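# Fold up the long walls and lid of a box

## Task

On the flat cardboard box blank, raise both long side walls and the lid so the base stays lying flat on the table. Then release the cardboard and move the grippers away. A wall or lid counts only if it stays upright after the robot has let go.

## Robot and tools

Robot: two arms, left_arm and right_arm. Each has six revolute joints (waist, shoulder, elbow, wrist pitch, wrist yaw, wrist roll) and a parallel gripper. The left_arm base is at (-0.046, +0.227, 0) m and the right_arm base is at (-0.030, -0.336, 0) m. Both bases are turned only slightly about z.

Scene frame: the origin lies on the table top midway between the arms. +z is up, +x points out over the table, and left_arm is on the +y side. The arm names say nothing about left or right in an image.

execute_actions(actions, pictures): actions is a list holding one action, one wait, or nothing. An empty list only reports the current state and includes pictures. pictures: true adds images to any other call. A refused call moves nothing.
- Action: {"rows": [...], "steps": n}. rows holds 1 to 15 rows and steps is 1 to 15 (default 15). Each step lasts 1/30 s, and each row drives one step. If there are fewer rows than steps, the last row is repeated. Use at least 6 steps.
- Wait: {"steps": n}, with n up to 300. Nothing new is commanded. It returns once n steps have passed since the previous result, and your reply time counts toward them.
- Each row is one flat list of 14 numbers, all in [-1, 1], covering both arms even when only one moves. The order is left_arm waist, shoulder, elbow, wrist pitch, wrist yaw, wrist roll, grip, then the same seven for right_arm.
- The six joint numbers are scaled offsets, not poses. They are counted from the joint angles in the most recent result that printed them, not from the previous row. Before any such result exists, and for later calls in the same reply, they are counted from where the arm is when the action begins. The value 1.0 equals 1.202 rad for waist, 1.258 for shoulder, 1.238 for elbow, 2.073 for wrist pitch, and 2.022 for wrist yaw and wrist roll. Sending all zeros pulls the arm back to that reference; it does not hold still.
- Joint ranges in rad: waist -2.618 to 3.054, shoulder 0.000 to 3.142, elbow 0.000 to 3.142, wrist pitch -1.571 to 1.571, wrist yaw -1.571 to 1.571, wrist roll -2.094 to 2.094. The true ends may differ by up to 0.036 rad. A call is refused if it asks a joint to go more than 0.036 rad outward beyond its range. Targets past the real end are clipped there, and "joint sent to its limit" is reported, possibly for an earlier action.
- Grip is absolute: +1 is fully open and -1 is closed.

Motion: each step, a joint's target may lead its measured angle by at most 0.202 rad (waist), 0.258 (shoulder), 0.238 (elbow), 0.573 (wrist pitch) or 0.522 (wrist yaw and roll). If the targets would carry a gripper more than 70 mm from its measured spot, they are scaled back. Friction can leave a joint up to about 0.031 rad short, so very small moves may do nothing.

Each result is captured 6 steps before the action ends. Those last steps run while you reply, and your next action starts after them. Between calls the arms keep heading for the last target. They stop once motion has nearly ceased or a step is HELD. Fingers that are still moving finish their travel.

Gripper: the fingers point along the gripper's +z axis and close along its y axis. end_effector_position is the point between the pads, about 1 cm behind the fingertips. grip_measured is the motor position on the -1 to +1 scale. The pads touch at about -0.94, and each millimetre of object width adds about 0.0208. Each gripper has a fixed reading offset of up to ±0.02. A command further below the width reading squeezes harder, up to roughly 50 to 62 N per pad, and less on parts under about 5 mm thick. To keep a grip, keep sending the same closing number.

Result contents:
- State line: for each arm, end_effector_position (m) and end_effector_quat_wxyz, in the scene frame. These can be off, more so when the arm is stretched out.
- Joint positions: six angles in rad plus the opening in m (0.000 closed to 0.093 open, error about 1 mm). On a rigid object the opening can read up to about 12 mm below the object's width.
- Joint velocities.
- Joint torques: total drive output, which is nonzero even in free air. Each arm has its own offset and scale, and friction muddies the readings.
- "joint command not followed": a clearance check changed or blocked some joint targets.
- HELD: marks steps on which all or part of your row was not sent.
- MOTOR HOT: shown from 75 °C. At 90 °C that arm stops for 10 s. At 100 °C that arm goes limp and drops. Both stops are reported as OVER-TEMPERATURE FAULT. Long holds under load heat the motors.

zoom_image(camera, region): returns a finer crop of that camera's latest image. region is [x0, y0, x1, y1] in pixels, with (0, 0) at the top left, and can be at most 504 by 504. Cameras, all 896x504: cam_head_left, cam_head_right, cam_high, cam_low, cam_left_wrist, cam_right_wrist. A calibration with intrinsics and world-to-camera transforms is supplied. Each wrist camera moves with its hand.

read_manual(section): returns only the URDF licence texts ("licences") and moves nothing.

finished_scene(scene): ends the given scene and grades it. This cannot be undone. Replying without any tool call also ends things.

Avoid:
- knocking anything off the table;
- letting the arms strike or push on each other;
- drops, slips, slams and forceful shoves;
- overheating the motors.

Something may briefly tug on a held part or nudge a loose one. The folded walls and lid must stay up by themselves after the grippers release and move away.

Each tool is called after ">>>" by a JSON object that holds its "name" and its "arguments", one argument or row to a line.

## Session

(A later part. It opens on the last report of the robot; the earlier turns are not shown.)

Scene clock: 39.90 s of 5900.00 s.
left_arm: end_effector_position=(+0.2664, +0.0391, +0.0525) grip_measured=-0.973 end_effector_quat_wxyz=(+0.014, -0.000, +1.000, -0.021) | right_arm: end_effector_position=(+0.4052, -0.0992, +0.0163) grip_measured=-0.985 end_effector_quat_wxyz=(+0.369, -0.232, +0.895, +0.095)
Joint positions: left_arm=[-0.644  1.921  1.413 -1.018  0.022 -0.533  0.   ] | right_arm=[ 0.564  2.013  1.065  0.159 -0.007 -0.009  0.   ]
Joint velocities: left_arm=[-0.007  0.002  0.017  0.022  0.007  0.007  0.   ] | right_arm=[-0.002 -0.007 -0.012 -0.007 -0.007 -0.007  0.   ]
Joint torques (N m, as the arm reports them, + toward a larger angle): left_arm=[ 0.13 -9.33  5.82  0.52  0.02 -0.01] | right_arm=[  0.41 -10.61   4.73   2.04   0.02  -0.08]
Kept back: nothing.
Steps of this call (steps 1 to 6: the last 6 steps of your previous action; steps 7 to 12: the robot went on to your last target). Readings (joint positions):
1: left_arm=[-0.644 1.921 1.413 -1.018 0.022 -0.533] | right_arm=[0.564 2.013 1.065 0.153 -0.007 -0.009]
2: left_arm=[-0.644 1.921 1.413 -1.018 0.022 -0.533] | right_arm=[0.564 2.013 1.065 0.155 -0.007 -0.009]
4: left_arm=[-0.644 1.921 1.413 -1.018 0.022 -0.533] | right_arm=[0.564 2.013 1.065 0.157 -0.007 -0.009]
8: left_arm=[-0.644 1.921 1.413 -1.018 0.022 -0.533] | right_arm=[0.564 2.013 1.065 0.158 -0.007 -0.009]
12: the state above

>>> {"name": "execute_actions", "arguments": {
  "actions": [
    {"rows": [[0, 0, 0, 0, 0, 0, -1, 0, 0.024, -0.032, 0, 0, 0, -1], [0, 0, 0, 0, 0, 0, -1, 0, 0.024, -0.032, 0, 0, 0, -1], [-0.005, 0.007, 0.008, -0.003, -0.001, -0.003, -1, 0, 0.024, -0.032, 0, 0, 0, -1], [-0.010, 0.013, 0.016, -0.006, -0.002, -0.006, -1, 0, 0.024, -0.032, 0, 0, 0, -1], [-0.015, 0.020, 0.025, -0.009, -0.003, -0.009, -1, 0, 0.024, -0.032, 0, 0, 0, -1], [-0.019, 0.027, 0.033, -0.012, -0.004, -0.011, -1, 0, 0.024, -0.032, 0, 0, 0, -1], [-0.024, 0.033, 0.041, -0.015, -0.005, -0.014, -1, 0, 0.024, -0.032, 0, 0, 0, -1], [-0.029, 0.040, 0.049, -0.018, -0.006, -0.017, -1, 0, 0.024, -0.032, 0, 0, 0, -1], [-0.034, 0.047, 0.057, -0.021, -0.007, -0.020, -1, 0, 0.024, -0.032, 0, 0, 0, -1], [-0.039, 0.053, 0.066, -0.024, -0.008, -0.023, -1, 0, 0.024, -0.032, 0, 0, 0, -1], [-0.044, 0.060, 0.074, -0.027, -0.009, -0.025, -1, 0, 0.024, -0.032, 0, 0, 0, -1], [-0.0485, 0.0668, 0.082, -0.030, -0.011, -0.0283, -1, 0, 0.024, -0.032, 0, 0, 0, -1]], "steps": 15}
  ]
}}

>>> {"name": "execute_actions", "arguments": {
  "actions": [
    {"steps": 15}
  ],
  "pictures": true
}}

Scene clock: 40.93 s of 5900.00 s.
left_arm: end_effector_position=(+0.2667, +0.0323, +0.0539) grip_measured=-0.973 end_effector_quat_wxyz=(+0.011, -0.003, +1.000, -0.017) | right_arm: end_effector_position=(+0.4039, -0.0998, +0.0120) grip_measured=-0.985 end_effector_quat_wxyz=(+0.368, -0.232, +0.896, +0.094)
Joint positions: left_arm=[-0.662  1.94   1.446 -1.039  0.017 -0.555  0.   ] | right_arm=[ 0.564  2.02   1.057  0.17  -0.007 -0.009  0.   ]
Joint velocities: left_arm=[-0.134  0.217  0.266 -0.183 -0.212 -0.183  0.   ] | right_arm=[ 0.007 -0.017 -0.002 -0.051 -0.007 -0.066  0.   ]
Joint torques (N m, as the arm reports them, + toward a larger angle): left_arm=[-1.05 -7.57  7.47  0.62  0.04  0.04] | right_arm=[ 0.4  -9.2   3.91  1.73 -0.03 -0.08]
Steps of this call (steps 1 to 15: the robot went on to your last target; steps 16 to 22: nothing new was sent; steps 23 to 31: the first 9 steps of this action). Readings (joint positions):
23: left_arm=[-0.644 1.921 1.413 -1.018 0.022 -0.533] | right_arm=[0.564 2.014 1.064 0.160 -0.007 -0.009]
24: left_arm=[-0.644 1.921 1.413 -1.018 0.022 -0.533] | right_arm=[0.564 2.017 1.061 0.161 -0.007 -0.009]
26: left_arm=[-0.644 1.921 1.413 -1.018 0.022 -0.536] | right_arm=[0.564 2.020 1.057 0.168 -0.007 -0.009]
30: left_arm=[-0.657 1.933 1.436 -1.032 0.021 -0.550] | right_arm=[0.564 2.020 1.057 0.170 -0.007 -0.009]
31: the state above

Scene clock: 41.43 s of 5900.00 s.
left_arm: end_effector_position=(+0.2648, +0.0271, +0.0532) grip_measured=-0.973 end_effector_quat_wxyz=(+0.004, -0.009, +1.000, +0.002) | right_arm: end_effector_position=(+0.4047, -0.1010, +0.0121) grip_measured=-0.985 end_effector_quat_wxyz=(+0.369, -0.231, +0.896, +0.091)
Joint positions: left_arm=[-0.688  1.975  1.492 -1.084 -0.008 -0.594  0.   ] | right_arm=[ 0.564  2.02   1.057  0.171  0.001 -0.009  0.   ]
Joint velocities: left_arm=[ 0.022  0.002  0.007  0.081  0.022 -0.051  0.   ] | right_arm=[ 0.007  0.022  0.012  0.022  0.007 -0.051  0.   ]
Joint torques (N m, as the arm reports them, + toward a larger angle): left_arm=[-1.24 -7.46  7.54  0.47  0.05  0.03] | right_arm=[ 0.4  -9.23  3.9   1.75 -0.06 -0.09]
Kept back: nothing.
Steps of this call (steps 1 to 6: the last 6 steps of your previous action; steps 7 to 15: the robot went on to your last target). Readings (joint positions):
1: left_arm=[-0.667 1.949 1.455 -1.047 0.014 -0.561] | right_arm=[0.564 2.020 1.057 0.171 -0.005 -0.009]
2: left_arm=[-0.673 1.957 1.465 -1.056 0.010 -0.567] | right_arm=[0.564 2.020 1.057 0.171 -0.003 -0.009]
4: left_arm=[-0.683 1.971 1.483 -1.071 0.000 -0.578] | right_arm=[0.564 2.020 1.057 0.171 -0.001 -0.009]
8: left_arm=[-0.688 1.975 1.492 -1.083 -0.008 -0.590] | right_arm=[0.564 2.020 1.057 0.171 0.001 -0.009]
15: the state above
camera_calibration (this result's frames):
cam_left_wrist: T_world_to_cam=[[0.0141349, -0.999842, -0.0107971, 0.0254699], [-0.905355, -0.017381, 0.4243, 0.254276], [-0.424421, 0.00377781, -0.905457, 0.241274], [0, 0, 0, 1]] pos_world=[0.332251, 0.028974, 0.110849]
cam_right_wrist: T_world_to_cam=[[0.475491, -0.879716, -0.00304837, -0.283091], [-0.826742, -0.445668, -0.343334, 0.331708], [0.300678, 0.165772, -0.939208, -0.008378], [0, 0, 0, 1]] pos_world=[0.411363, -0.0998185, 0.105155]

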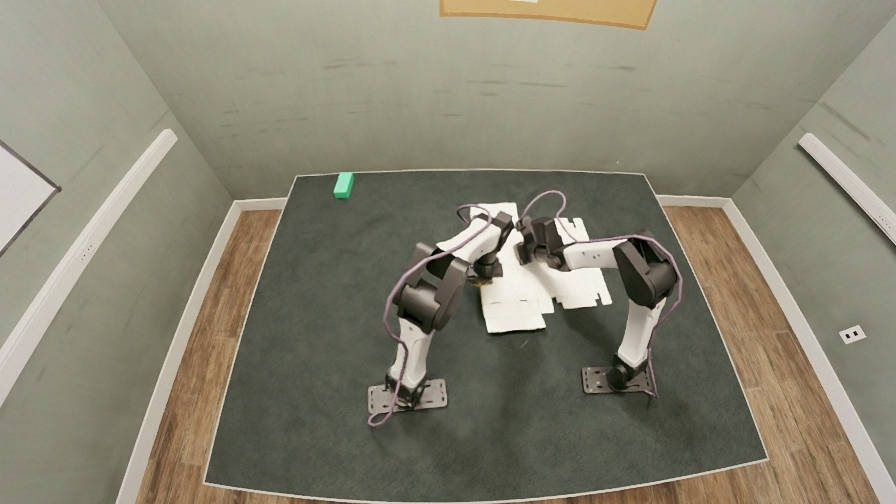

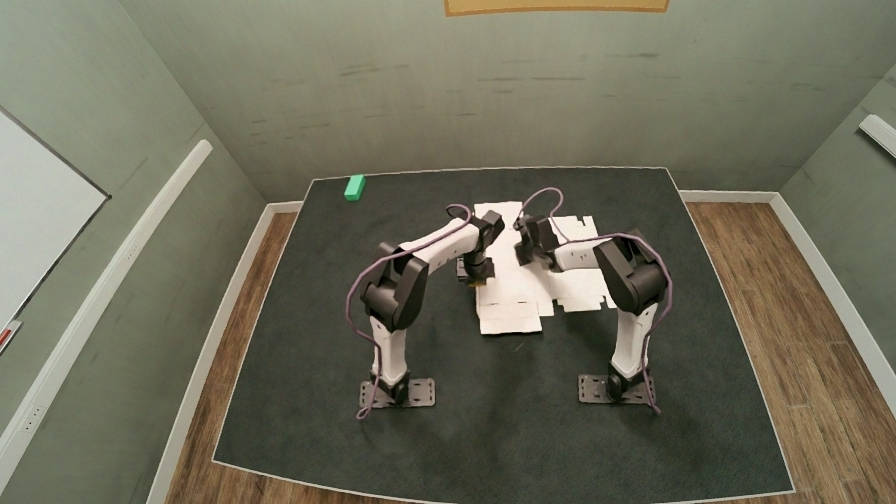

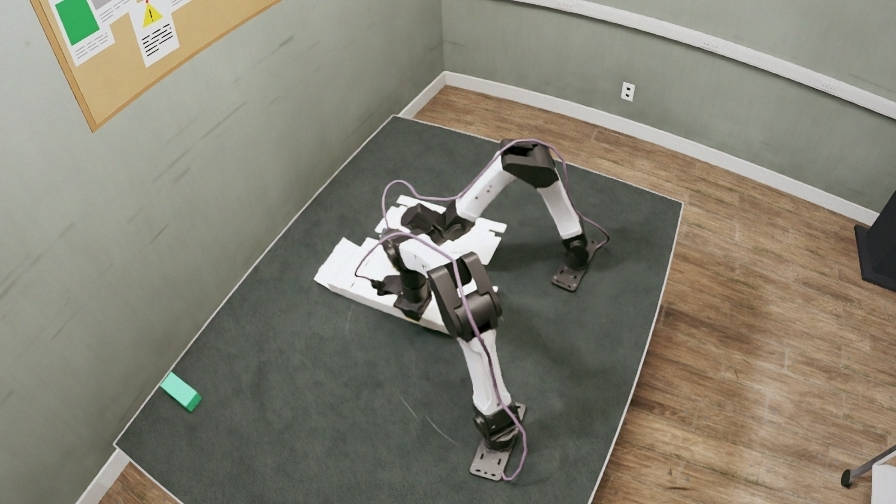

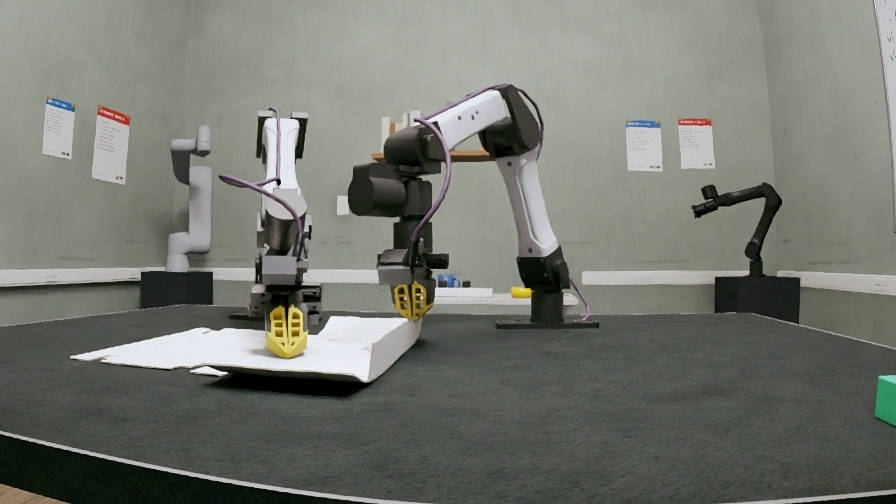

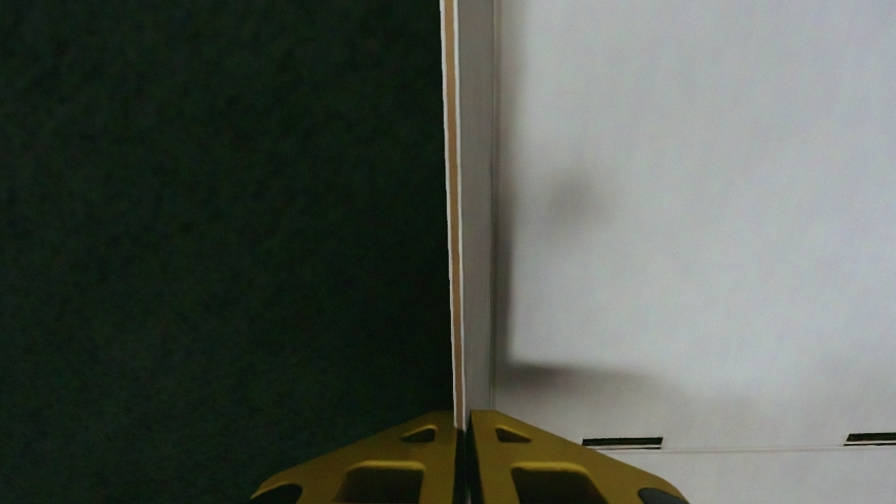

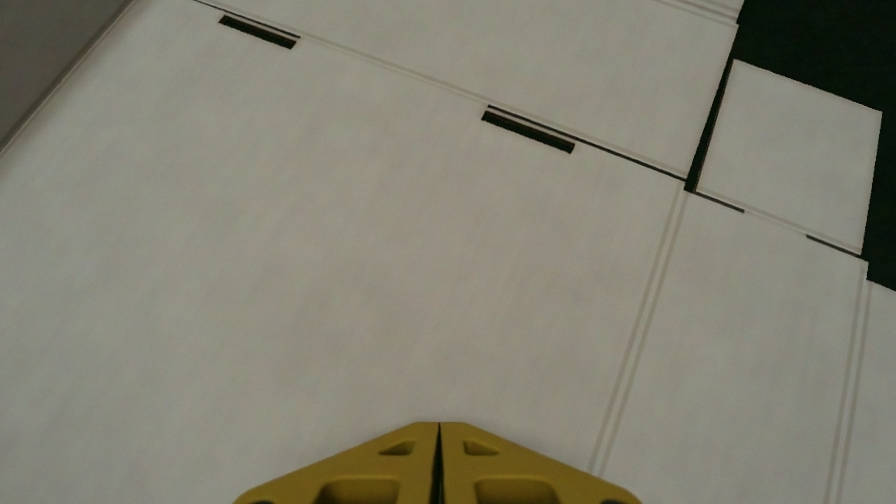

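>>> {"name": "execute_actions", "arguments": {
  "actions": [
    {"rows": [[0, 0, 0, 0, 0, 0, -0.8, 0, 0.024, -0.032, 0, 0, 0, -1], [0, 0, 0, 0, 0, 0, -0.6, 0, 0.024, -0.032, 0, 0, 0, -1], [0, 0, 0, 0, 0, 0, -0.4, 0, 0.024, -0.032, 0, 0, 0, -1], [0, 0, 0, 0, 0, 0, -0.1, 0, 0.024, -0.032, 0, 0, 0, -1], [0, 0, 0, 0, 0, 0, 0.2, 0, 0.024, -0.032, 0, 0, 0, -1], [0, 0, 0, 0, 0, 0, 0.5, 0, 0.024, -0.032, 0, 0, 0, -1], [0, 0, 0, 0, 0, 0, 1, 0, 0.024, -0.032, 0, 0, 0, -1]], "steps": 15}
  ]
}}

>>> {"name": "execute_actions", "arguments": {
  "actions": [
    {"steps": 15}
  ],
  "pictures": true
}}

Scene clock: 44.83 s of 5900.00 s.
left_arm: end_effector_position=(+0.2618, +0.0299, +0.0532) grip_measured=+0.975 end_effector_quat_wxyz=(-0.002, -0.010, +1.000, +0.009) | right_arm: end_effector_position=(+0.4079, -0.1024, +0.0115) grip_measured=-0.985 end_effector_quat_wxyz=(+0.377, -0.227, +0.894, +0.088)
Joint positions: left_arm=[-0.688  1.975  1.492 -1.101 -0.012 -0.595  0.092] | right_arm=[ 0.562  2.027  1.051  0.2    0.01  -0.009  0.   ]
Joint velocities: left_arm=[-0.012 -0.017  0.007  0.022  0.007 -0.007  0.074] | right_arm=[-0.007 -0.012 -0.022  0.007 -0.007 -0.037  0.   ]
Joint torques (N m, as the arm reports them, + toward a larger angle): left_arm=[ 0.06 -9.85  5.91  0.56  0.04 -0.02] | right_arm=[ 0.64 -9.2   3.67  1.61 -0.06 -0.09]
Steps of this call (steps 1 to 15: the robot went on to your last target; steps 16 to 90: nothing new was sent; then 0.10 s passed at rest; steps 91 to 99: the first 9 steps of this action). Readings (joint positions):
91: left_arm=[-0.688 1.975 1.492 -1.087 -0.011 -0.595] | right_arm=[0.564 2.020 1.057 0.172 0.003 -0.009]
92: left_arm=[-0.688 1.975 1.492 -1.096 -0.012 -0.595] | right_arm=[0.564 2.022 1.057 0.179 0.009 -0.009]
94: left_arm=[-0.688 1.975 1.492 -1.103 -0.012 -0.595] | right_arm=[0.562 2.022 1.057 0.193 0.012 -0.009]
98: left_arm=[-0.688 1.975 1.492 -1.101 -0.012 -0.595] | right_arm=[0.562 2.027 1.051 0.199 0.010 -0.009]
99: the state above

Scene clock: 45.33 s of 5900.00 s.
left_arm: end_effector_position=(+0.2618, +0.0299, +0.0532) grip_measured=+1.000 end_effector_quat_wxyz=(-0.002, -0.010, +1.000, +0.009) | right_arm: end_effector_position=(+0.4079, -0.1024, +0.0115) grip_measured=-0.985 end_effector_quat_wxyz=(+0.377, -0.227, +0.894, +0.088)
Joint positions: left_arm=[-0.688  1.975  1.492 -1.101 -0.012 -0.595  0.093] | right_arm=[ 0.562  2.027  1.051  0.2    0.01  -0.009  0.   ]
Joint velocities: left_arm=[ 0.027  0.022 -0.017 -0.066  0.081 -0.022  0.   ] | right_arm=[ 0.007 -0.002 -0.022 -0.022  0.022 -0.037  0.   ]
Joint torques (N m, as the arm reports them, + toward a larger angle): left_arm=[ 0.13 -9.67  5.93  0.56  0.04 -0.03] | right_arm=[ 0.64 -9.24  3.71  1.59 -0.07 -0.08]
Kept back: nothing.
Steps of this call (steps 1 to 6: the last 6 steps of your previous action; steps 7 to 15: the robot went on to your last target). Readings (joint positions):
1: left_arm=[-0.688 1.975 1.492 -1.101 -0.012 -0.595] | right_arm=[0.562 2.027 1.051 0.200 0.010 -0.009]
2: left_arm=[-0.688 1.975 1.492 -1.101 -0.012 -0.595] | right_arm=[0.562 2.027 1.051 0.200 0.010 -0.009]
4: left_arm=[-0.688 1.975 1.492 -1.101 -0.012 -0.595] | right_arm=[0.562 2.027 1.051 0.200 0.010 -0.009]
8: left_arm=[-0.688 1.975 1.492 -1.101 -0.012 -0.595] | right_arm=[0.562 2.027 1.051 0.200 0.010 -0.009]
15: the state above
All arms were judged still, so your last target was given up. Only a new action makes them travel on or press farther. Fingers that are still opening or closing keep moving.
camera_calibration (this result's frames):
cam_left_wrist: T_world_to_cam=[[0.0146767, -0.999613, -0.0236176, 0.0288534], [-0.900276, -0.0234884, 0.434685, 0.249872], [-0.435072, 0.0148826, -0.900273, 0.242181], [0, 0, 0, 1]] pos_world=[0.329896, 0.0311071, 0.110095]
cam_right_wrist: T_world_to_cam=[[0.467654, -0.883906, 0.00309713, -0.283199], [-0.824808, -0.437641, -0.357998, 0.333714], [0.317792, 0.164865, -0.933717, -0.0167414], [0, 0, 0, 1]] pos_world=[0.413009, -0.101515, 0.104714]

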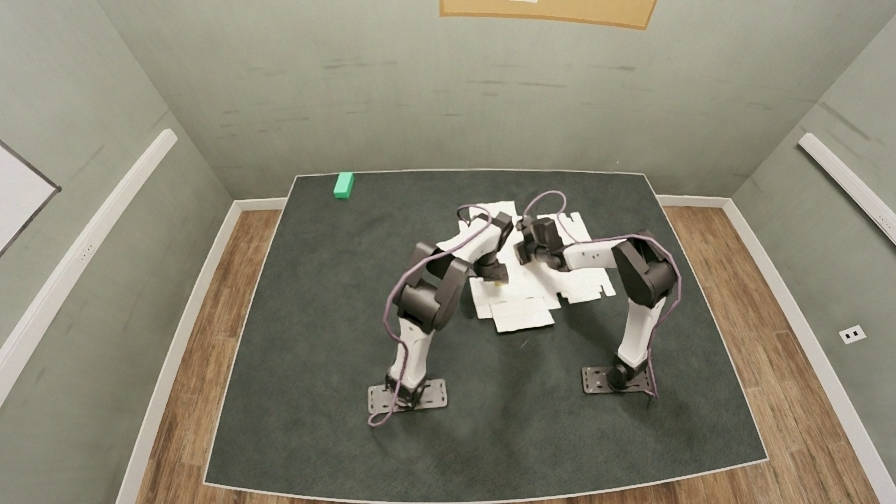

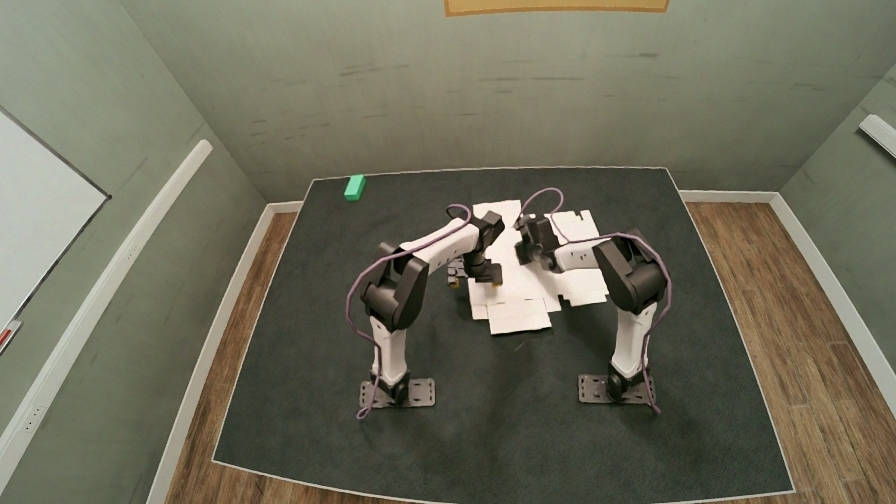

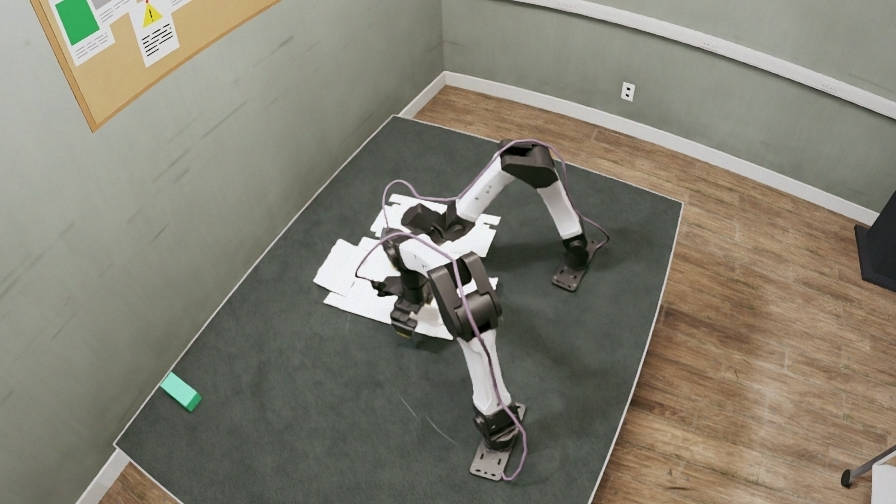

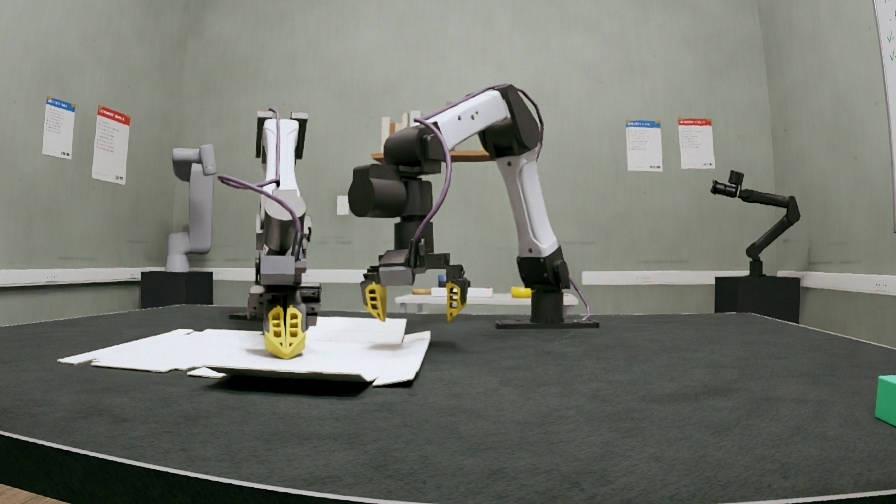

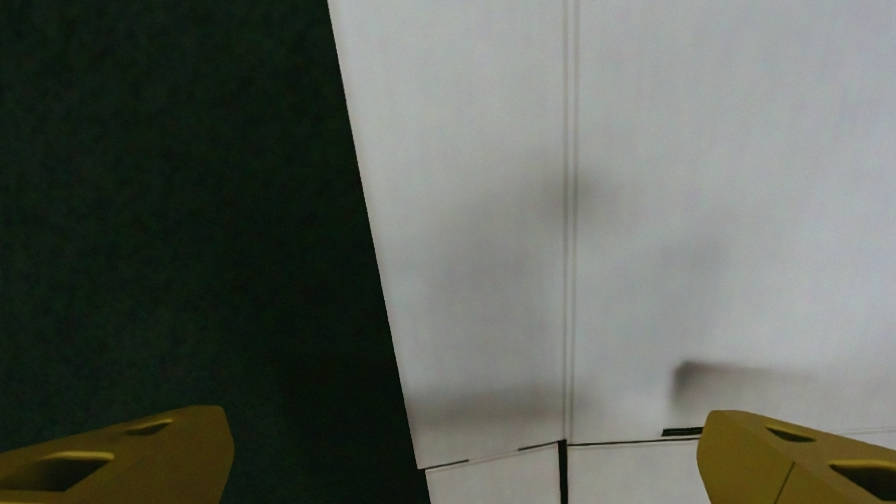

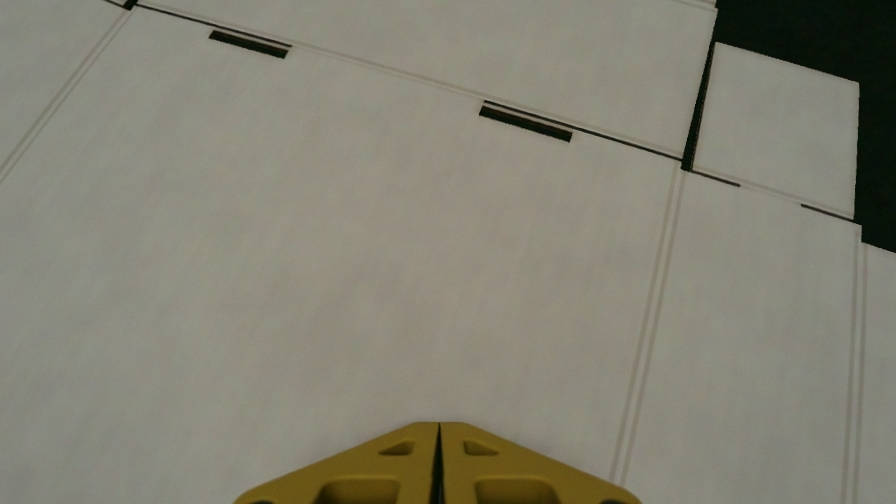

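>>> {"name": "execute_actions", "arguments": {
  "actions": [
    {"rows": [[0, 0, 0, 0, 0, 0, 0, 0, -0.1, 0, 0, 0, 0, -1], [0, 0, 0, 0, 0, -0.2, -0.5, 0, -0.1, 0, 0, 0, 0, -1], [0.05, 0, 0, 0, 0, -0.4, -1, 0, -0.1, 0, 0, 0, 0, -1], [0.1348, 0.0294, 0.0331, 0.0043, 0.006, -0.670, -1, 0.1057, -0.3135, -0.2512, -0.0519, -0.005, 0.7814, -1]], "steps": 15}
  ]
}}

>>> {"name": "execute_actions", "arguments": {
  "actions": [
    {"steps": 24}
  ]
}}

Scene clock: 51.23 s of 5900.00 s.
left_arm: end_effector_position=(+0.2968, +0.0846, +0.0509) grip_measured=-0.972 end_effector_quat_wxyz=(-0.001, -0.460, +0.888, +0.005) | right_arm: end_effector_position=(+0.3172, -0.0871, +0.0730) grip_measured=-0.985 end_effector_quat_wxyz=(+0.351, -0.047, +0.908, +0.223)
Joint positions: left_arm=[-0.509  1.995  1.512 -1.097 -0.005 -1.353  0.   ] | right_arm=[0.692 1.638 0.784 0.141 0.004 0.517 0.   ]
Joint velocities: left_arm=[ 0.291  0.032  0.002  0.081  0.022 -2.864  0.   ] | right_arm=[ 0.335 -0.496 -0.471 -0.271 -0.11   2.674  0.   ]
Joint torques (N m, as the arm reports them, + toward a larger angle): left_arm=[-2.93 -8.77  7.4   0.39  0.09 -0.04] | right_arm=[-1.55 -5.69  5.68  1.92  0.15 -0.03]
Steps of this call (steps 1 to 90: nothing new was sent; then 2.60 s passed at rest; steps 91 to 99: the first 9 steps of this action). Readings (joint positions):
91: left_arm=[-0.688 1.975 1.492 -1.101 -0.012 -0.595] | right_arm=[0.562 2.015 1.051 0.196 0.010 -0.009]
92: left_arm=[-0.688 1.975 1.492 -1.101 -0.012 -0.658] | right_arm=[0.562 1.995 1.049 0.182 0.010 -0.009]
94: left_arm=[-0.662 1.978 1.496 -1.101 -0.002 -0.853] | right_arm=[0.571 1.929 1.022 0.190 0.014 0.056]
98: left_arm=[-0.525 1.994 1.512 -1.097 -0.003 -1.253] | right_arm=[0.675 1.665 0.806 0.152 0.009 0.418]
99: the state above

Scene clock: 52.03 s of 5900.00 s.
left_arm: end_effector_position=(+0.2951, +0.0806, +0.0506) grip_measured=-0.977 end_effector_quat_wxyz=(+0.001, -0.693, +0.721, +0.006) | right_arm: end_effector_position=(+0.3045, -0.0937, +0.0595) grip_measured=-0.985 end_effector_quat_wxyz=(+0.181, +0.412, +0.824, +0.344)
Joint positions: left_arm=[-0.522  1.996  1.512 -1.097 -0.007 -1.941  0.   ] | right_arm=[0.696 1.629 0.76  0.098 0.001 1.553 0.   ]
Joint velocities: left_arm=[-0.032  0.002 -0.002  0.095 -0.007 -0.022  0.   ] | right_arm=[-0.007  0.007 -0.007 -0.081 -0.037  0.051  0.   ]
Joint torques (N m, as the arm reports them, + toward a larger angle): left_arm=[-0.27 -8.66  7.39  0.33  0.04 -0.11] | right_arm=[-0.1  -7.44  5.14  1.8   0.04 -0.02]
Kept back: nothing.
Steps of this call (steps 1 to 6: the last 6 steps of your previous action; steps 7 to 24: the robot went on to your last target). Readings (joint positions):
1: left_arm=[-0.504 1.996 1.512 -1.097 -0.007 -1.454] | right_arm=[0.698 1.630 0.774 0.133 0.002 0.616]
2: left_arm=[-0.506 1.996 1.512 -1.097 -0.007 -1.549] | right_arm=[0.699 1.629 0.769 0.127 0.001 0.715]
4: left_arm=[-0.514 1.996 1.512 -1.097 -0.007 -1.693] | right_arm=[0.696 1.629 0.762 0.112 0.001 0.914]
8: left_arm=[-0.522 1.996 1.512 -1.097 -0.007 -1.842] | right_arm=[0.696 1.629 0.760 0.100 0.001 1.273]
24: the state above

>>> {"name": "execute_actions", "arguments": {
  "actions": [],
  "pictures": true
}}

Scene clock: 54.53 s of 5900.00 s.
left_arm: end_effector_position=(+0.2951, +0.0806, +0.0506) grip_measured=-0.977 end_effector_quat_wxyz=(+0.001, -0.694, +0.720, +0.006) | right_arm: end_effector_position=(+0.3045, -0.0937, +0.0595) grip_measured=-0.985 end_effector_quat_wxyz=(+0.179, +0.415, +0.823, +0.345)
Joint positions: left_arm=[-0.522  1.996  1.512 -1.097 -0.007 -1.944  0.   ] | right_arm=[0.696 1.629 0.76  0.098 0.001 1.561 0.   ]
Joint velocities: left_arm=[ 0.007 -0.002 -0.007  0.007  0.022 -0.022  0.   ] | right_arm=[-0.002  0.007  0.007 -0.007 -0.007  0.007  0.   ]
Joint torques (N m, as the arm reports them, + toward a larger angle): left_arm=[-0.3  -8.7   7.39  0.34  0.01 -0.1 ] | right_arm=[-0.07 -7.44  5.15  1.79  0.05 -0.01]
Kept back: nothing.
Steps of this call (steps 1 to 30: the robot went on to your last target; steps 31 to 75: nothing new was sent). Readings (joint positions):
1: left_arm=[-0.522 1.996 1.512 -1.097 -0.007 -1.941] | right_arm=[0.696 1.629 0.760 0.098 0.001 1.554]
2: left_arm=[-0.522 1.996 1.512 -1.097 -0.007 -1.942] | right_arm=[0.696 1.629 0.760 0.098 0.001 1.556]
4: left_arm=[-0.522 1.996 1.512 -1.097 -0.007 -1.942] | right_arm=[0.696 1.629 0.760 0.098 0.001 1.557]
8: left_arm=[-0.522 1.996 1.512 -1.097 -0.007 -1.943] | right_arm=[0.696 1.629 0.760 0.098 0.001 1.559]
75: the state above
All arms were judged still, so your last target was given up. Only a new action makes them travel on or press farther. Fingers that are still opening or closing keep moving.
camera_calibration (this result's frames):
cam_left_wrist: T_world_to_cam=[[0.999099, -0.0403018, -0.0133312, -0.289293], [-0.030898, -0.905774, 0.422632, 0.0973121], [-0.0291079, -0.421839, -0.906203, 0.169233], [0, 0, 0, 1]] pos_world=[0.296965, 0.147873, 0.108376]
cam_right_wrist: T_world_to_cam=[[-0.563505, -0.40669, -0.719072, 0.174363], [-0.774625, 0.562606, 0.288843, 0.309356], [0.287085, 0.719776, -0.632064, 0.102829], [0, 0, 0, 1]] pos_world=[0.308369, -0.177147, 0.101019]

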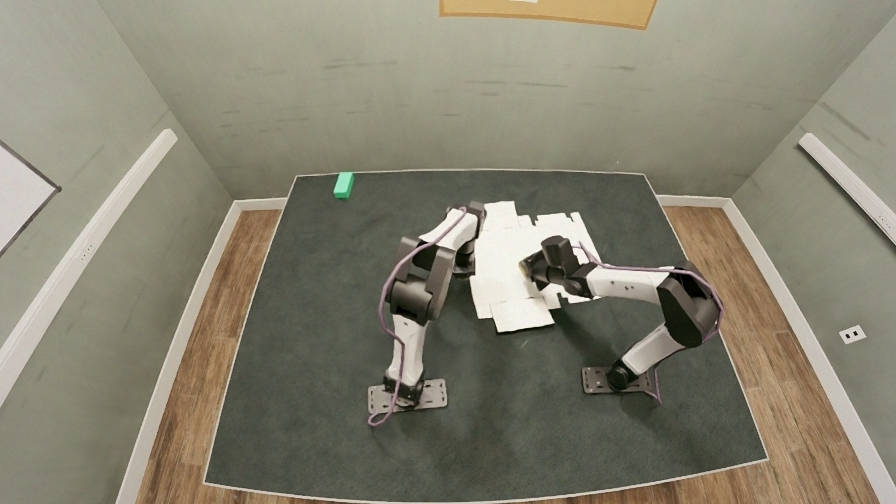

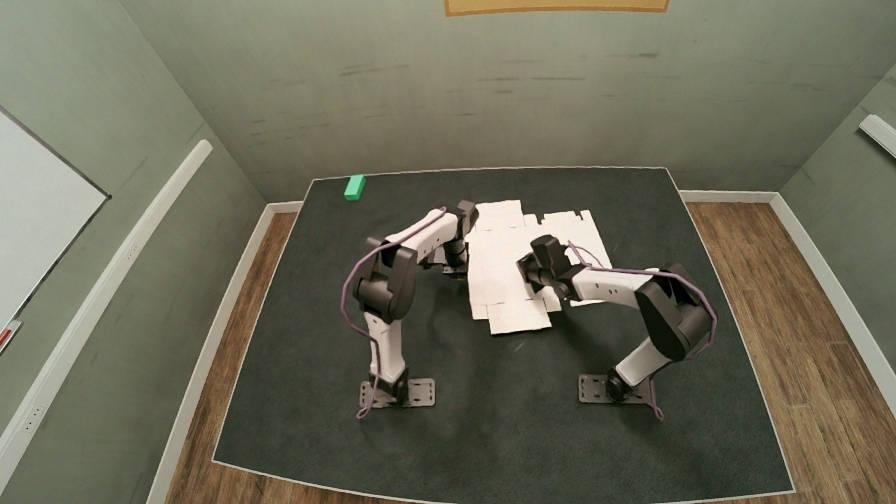

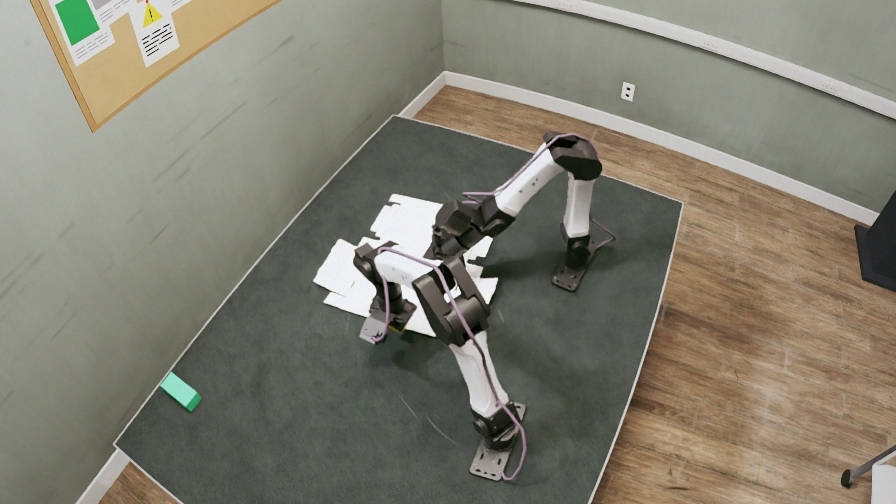

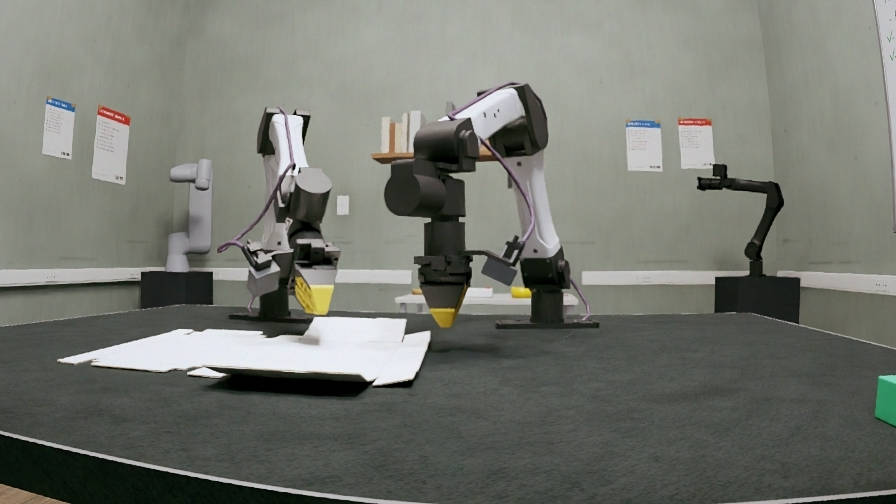

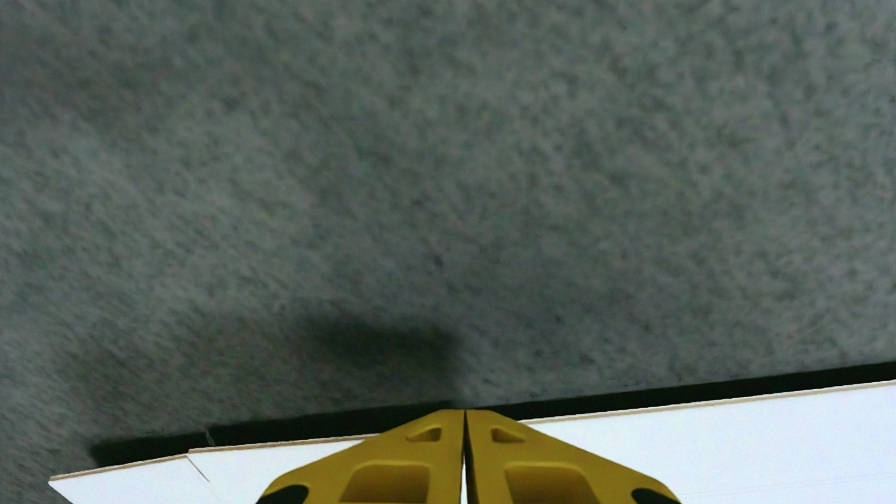

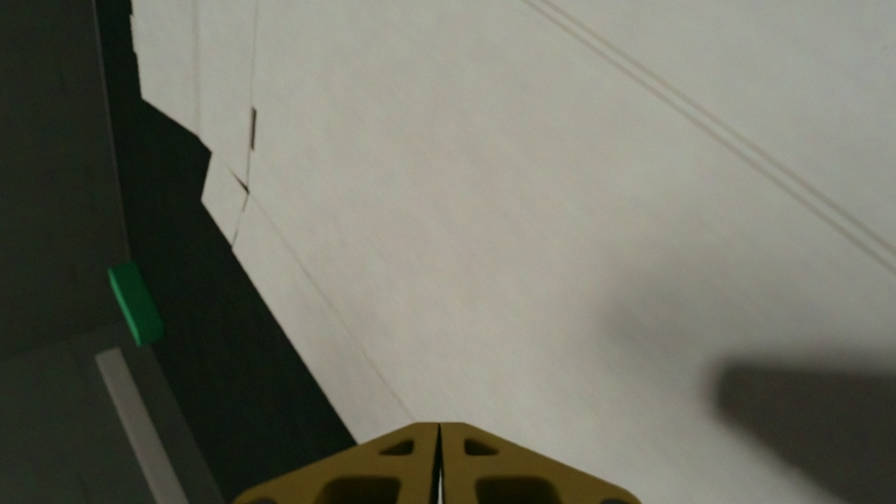

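>>> {"name": "execute_actions", "arguments": {
  "actions": [
    {"rows": [[-0.004,0.046,-0.054,0.065,0,0,-1, 0,0.125,-0.09,0.098,0,0,-1]], "steps": 15}
  ]
}}

Scene clock: 56.47 s of 5900.00 s.
left_arm: end_effector_position=(+0.2976, +0.0795, +0.0191) grip_measured=-0.977 end_effector_quat_wxyz=(-0.001, -0.694, +0.720, +0.010) | right_arm: end_effector_position=(+0.2987, -0.0978, +0.0087) grip_measured=-0.985 end_effector_quat_wxyz=(+0.172, +0.418, +0.828, +0.332)
Joint positions: left_arm=[-0.522  2.049  1.459 -0.999 -0.007 -1.944  0.   ] | right_arm=[0.696 1.765 0.676 0.286 0.001 1.561 0.   ]
Joint velocities: left_arm=[ 0.012 -0.022 -0.002  0.037 -0.022  0.037  0.   ] | right_arm=[ 0.002 -0.017 -0.037 -0.007 -0.022 -0.095  0.   ]
Joint torques (N m, as the arm reports them, + toward a larger angle): left_arm=[-0.35 -9.71  4.46  0.53 -0.03 -0.04] | right_arm=[ 0.43 -6.3   3.74  1.87  0.07 -0.14]
Steps of this call (steps 1 to 49: nothing new was sent; steps 50 to 58: the first 9 steps of this action). Readings (joint positions):
50: left_arm=[-0.522 1.998 1.504 -1.081 -0.007 -1.944] | right_arm=[0.696 1.645 0.746 0.140 0.001 1.561]
51: left_arm=[-0.522 2.001 1.493 -1.058 -0.007 -1.944] | right_arm=[0.696 1.676 0.732 0.192 0.001 1.561]
53: left_arm=[-0.522 2.021 1.476 -1.028 -0.007 -1.944] | right_arm=[0.696 1.747 0.698 0.236 0.001 1.561]
57: left_arm=[-0.522 2.048 1.460 -1.002 -0.007 -1.944] | right_arm=[0.696 1.765 0.677 0.284 0.001 1.561]
58: the state above

>>> {"name": "execute_actions", "arguments": {
  "actions": [
    {"rows": [[-0.045,0.03,0.04,-0.002,0,-0.025,-1, 0,0.03,-0.04,0,0,0,-1],[-0.09,0.061,0.082,-0.003,0,-0.05,-1, 0,0.03,-0.04,0,0,0,-1]], "steps": 15}
  ],
  "pictures": true
}}

Scene clock: 57.17 s of 5900.00 s.
left_arm: end_effector_position=(+0.3030, +0.0561, +0.0154) grip_measured=-0.977 end_effector_quat_wxyz=(+0.035, -0.694, +0.718, +0.022) | right_arm: end_effector_position=(+0.3018, -0.1036, +0.0079) grip_measured=-0.985 end_effector_quat_wxyz=(+0.183, +0.423, +0.823, +0.332)
Joint positions: left_arm=[-0.603  2.108  1.533 -1.016 -0.079 -2.027  0.   ] | right_arm=[0.687 1.766 0.662 0.312 0.019 1.561 0.   ]
Joint velocities: left_arm=[-0.007  0.012 -0.002 -0.037  0.037 -0.11   0.   ] | right_arm=[-0.012  0.007 -0.002 -0.022 -0.037 -0.007  0.   ]
Joint torques (N m, as the arm reports them, + toward a larger angle): left_arm=[-2.32 -9.48  7.69  0.4   0.74 -0.07] | right_arm=[ 1.02 -5.01  3.    1.53 -0.1  -0.12]
Steps of this call (steps 1 to 6: the last 6 steps of your previous action; steps 7 to 12: the robot went on to your last target; steps 13 to 21: the first 9 steps of this action). Readings (joint positions):
13: left_arm=[-0.527 2.052 1.464 -0.986 -0.008 -1.951] | right_arm=[0.696 1.766 0.671 0.294 0.001 1.561]
14: left_arm=[-0.541 2.064 1.484 -0.998 -0.011 -1.967] | right_arm=[0.696 1.766 0.668 0.301 0.001 1.561]
16: left_arm=[-0.583 2.092 1.523 -1.007 -0.041 -1.994] | right_arm=[0.692 1.766 0.664 0.307 0.014 1.561]
20: left_arm=[-0.603 2.108 1.533 -1.016 -0.079 -2.024] | right_arm=[0.687 1.766 0.662 0.311 0.019 1.561]
21: the state above
camera_calibration (this result's frames):
cam_left_wrist: T_world_to_cam=[[0.999202, -0.0386539, 0.010067, -0.299129], [-0.0396965, -0.933, 0.357681, 0.0954487], [-0.00443323, -0.357795, -0.93379, 0.116625], [0, 0, 0, 1]] pos_world=[0.303196, 0.119219, 0.0777743]
cam_right_wrist: T_world_to_cam=[[-0.579236, -0.410334, -0.704352, 0.135997], [-0.75954, 0.585383, 0.283594, 0.325561], [0.295948, 0.699252, -0.65074, 0.0734798], [0, 0, 0, 1]] pos_world=[0.304305, -0.186155, 0.051279]

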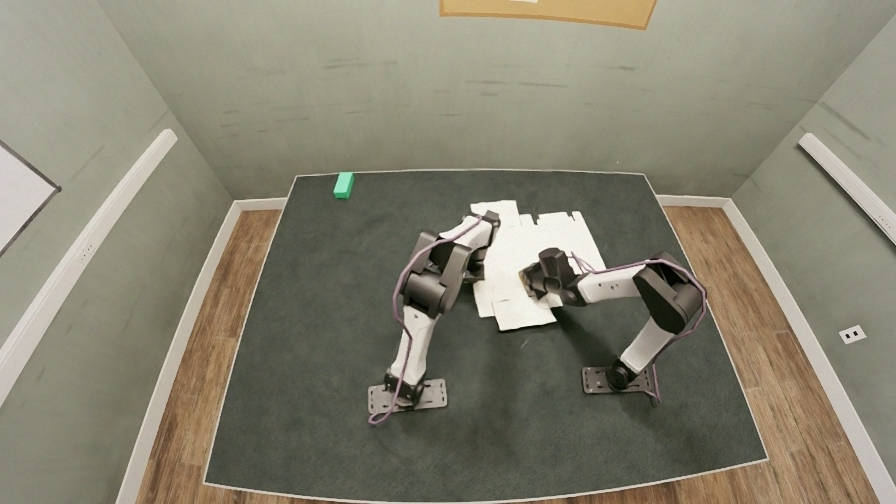

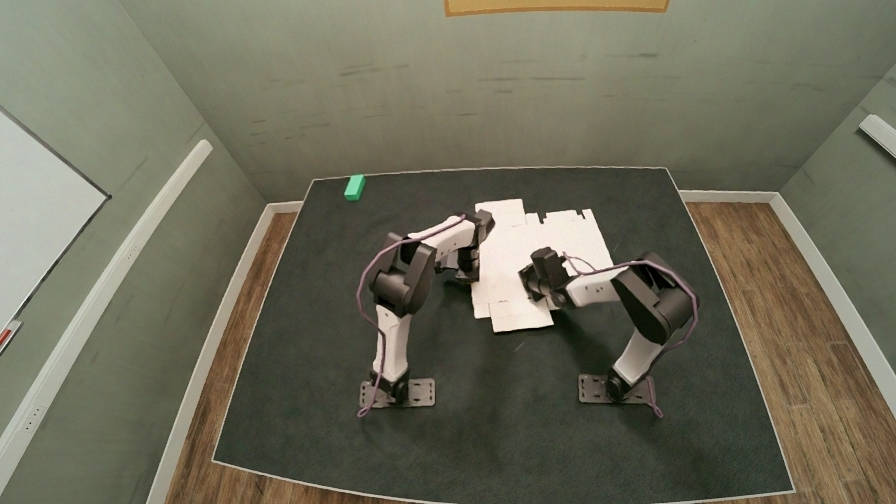

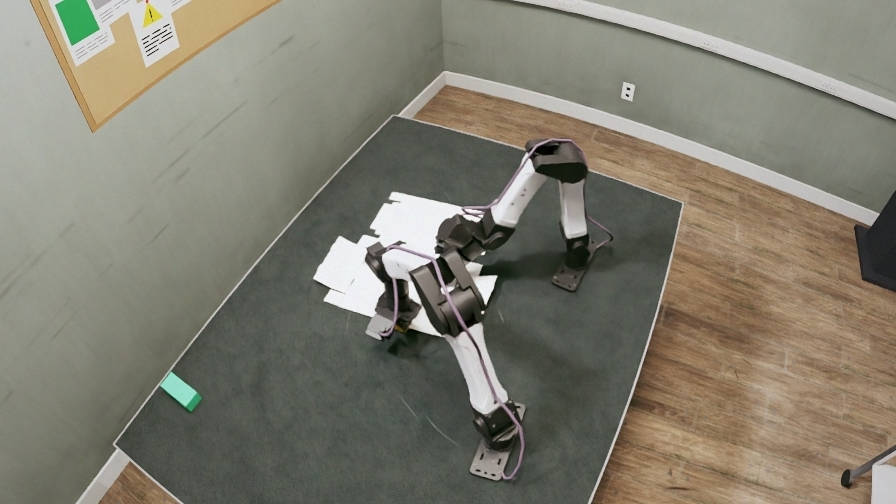

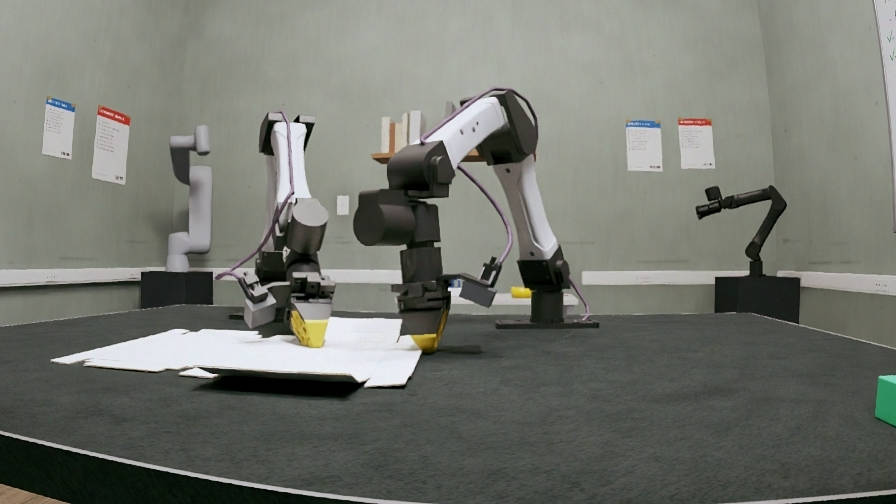

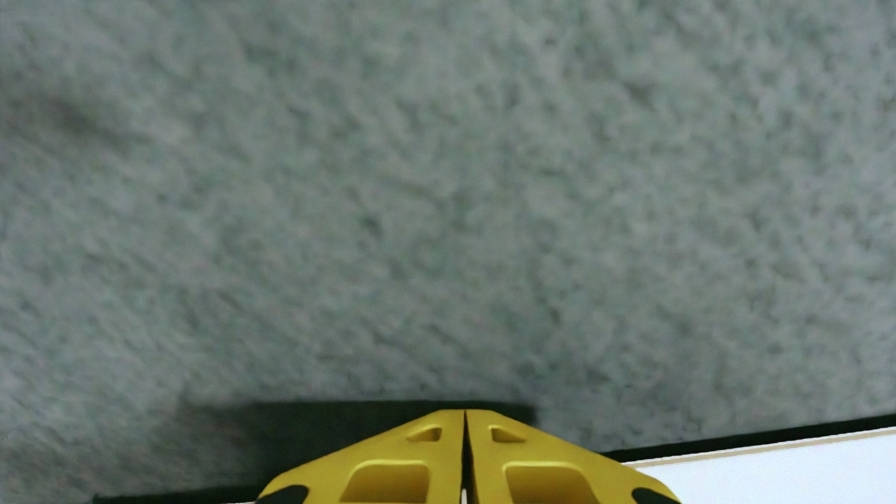

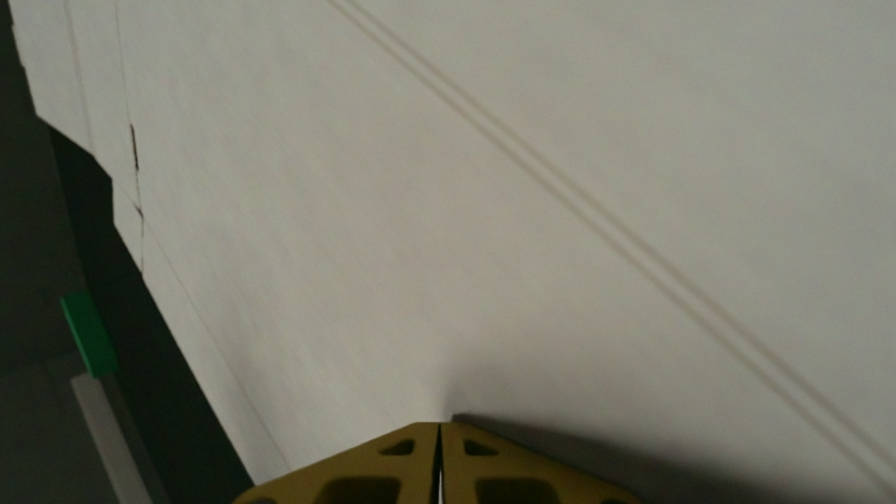

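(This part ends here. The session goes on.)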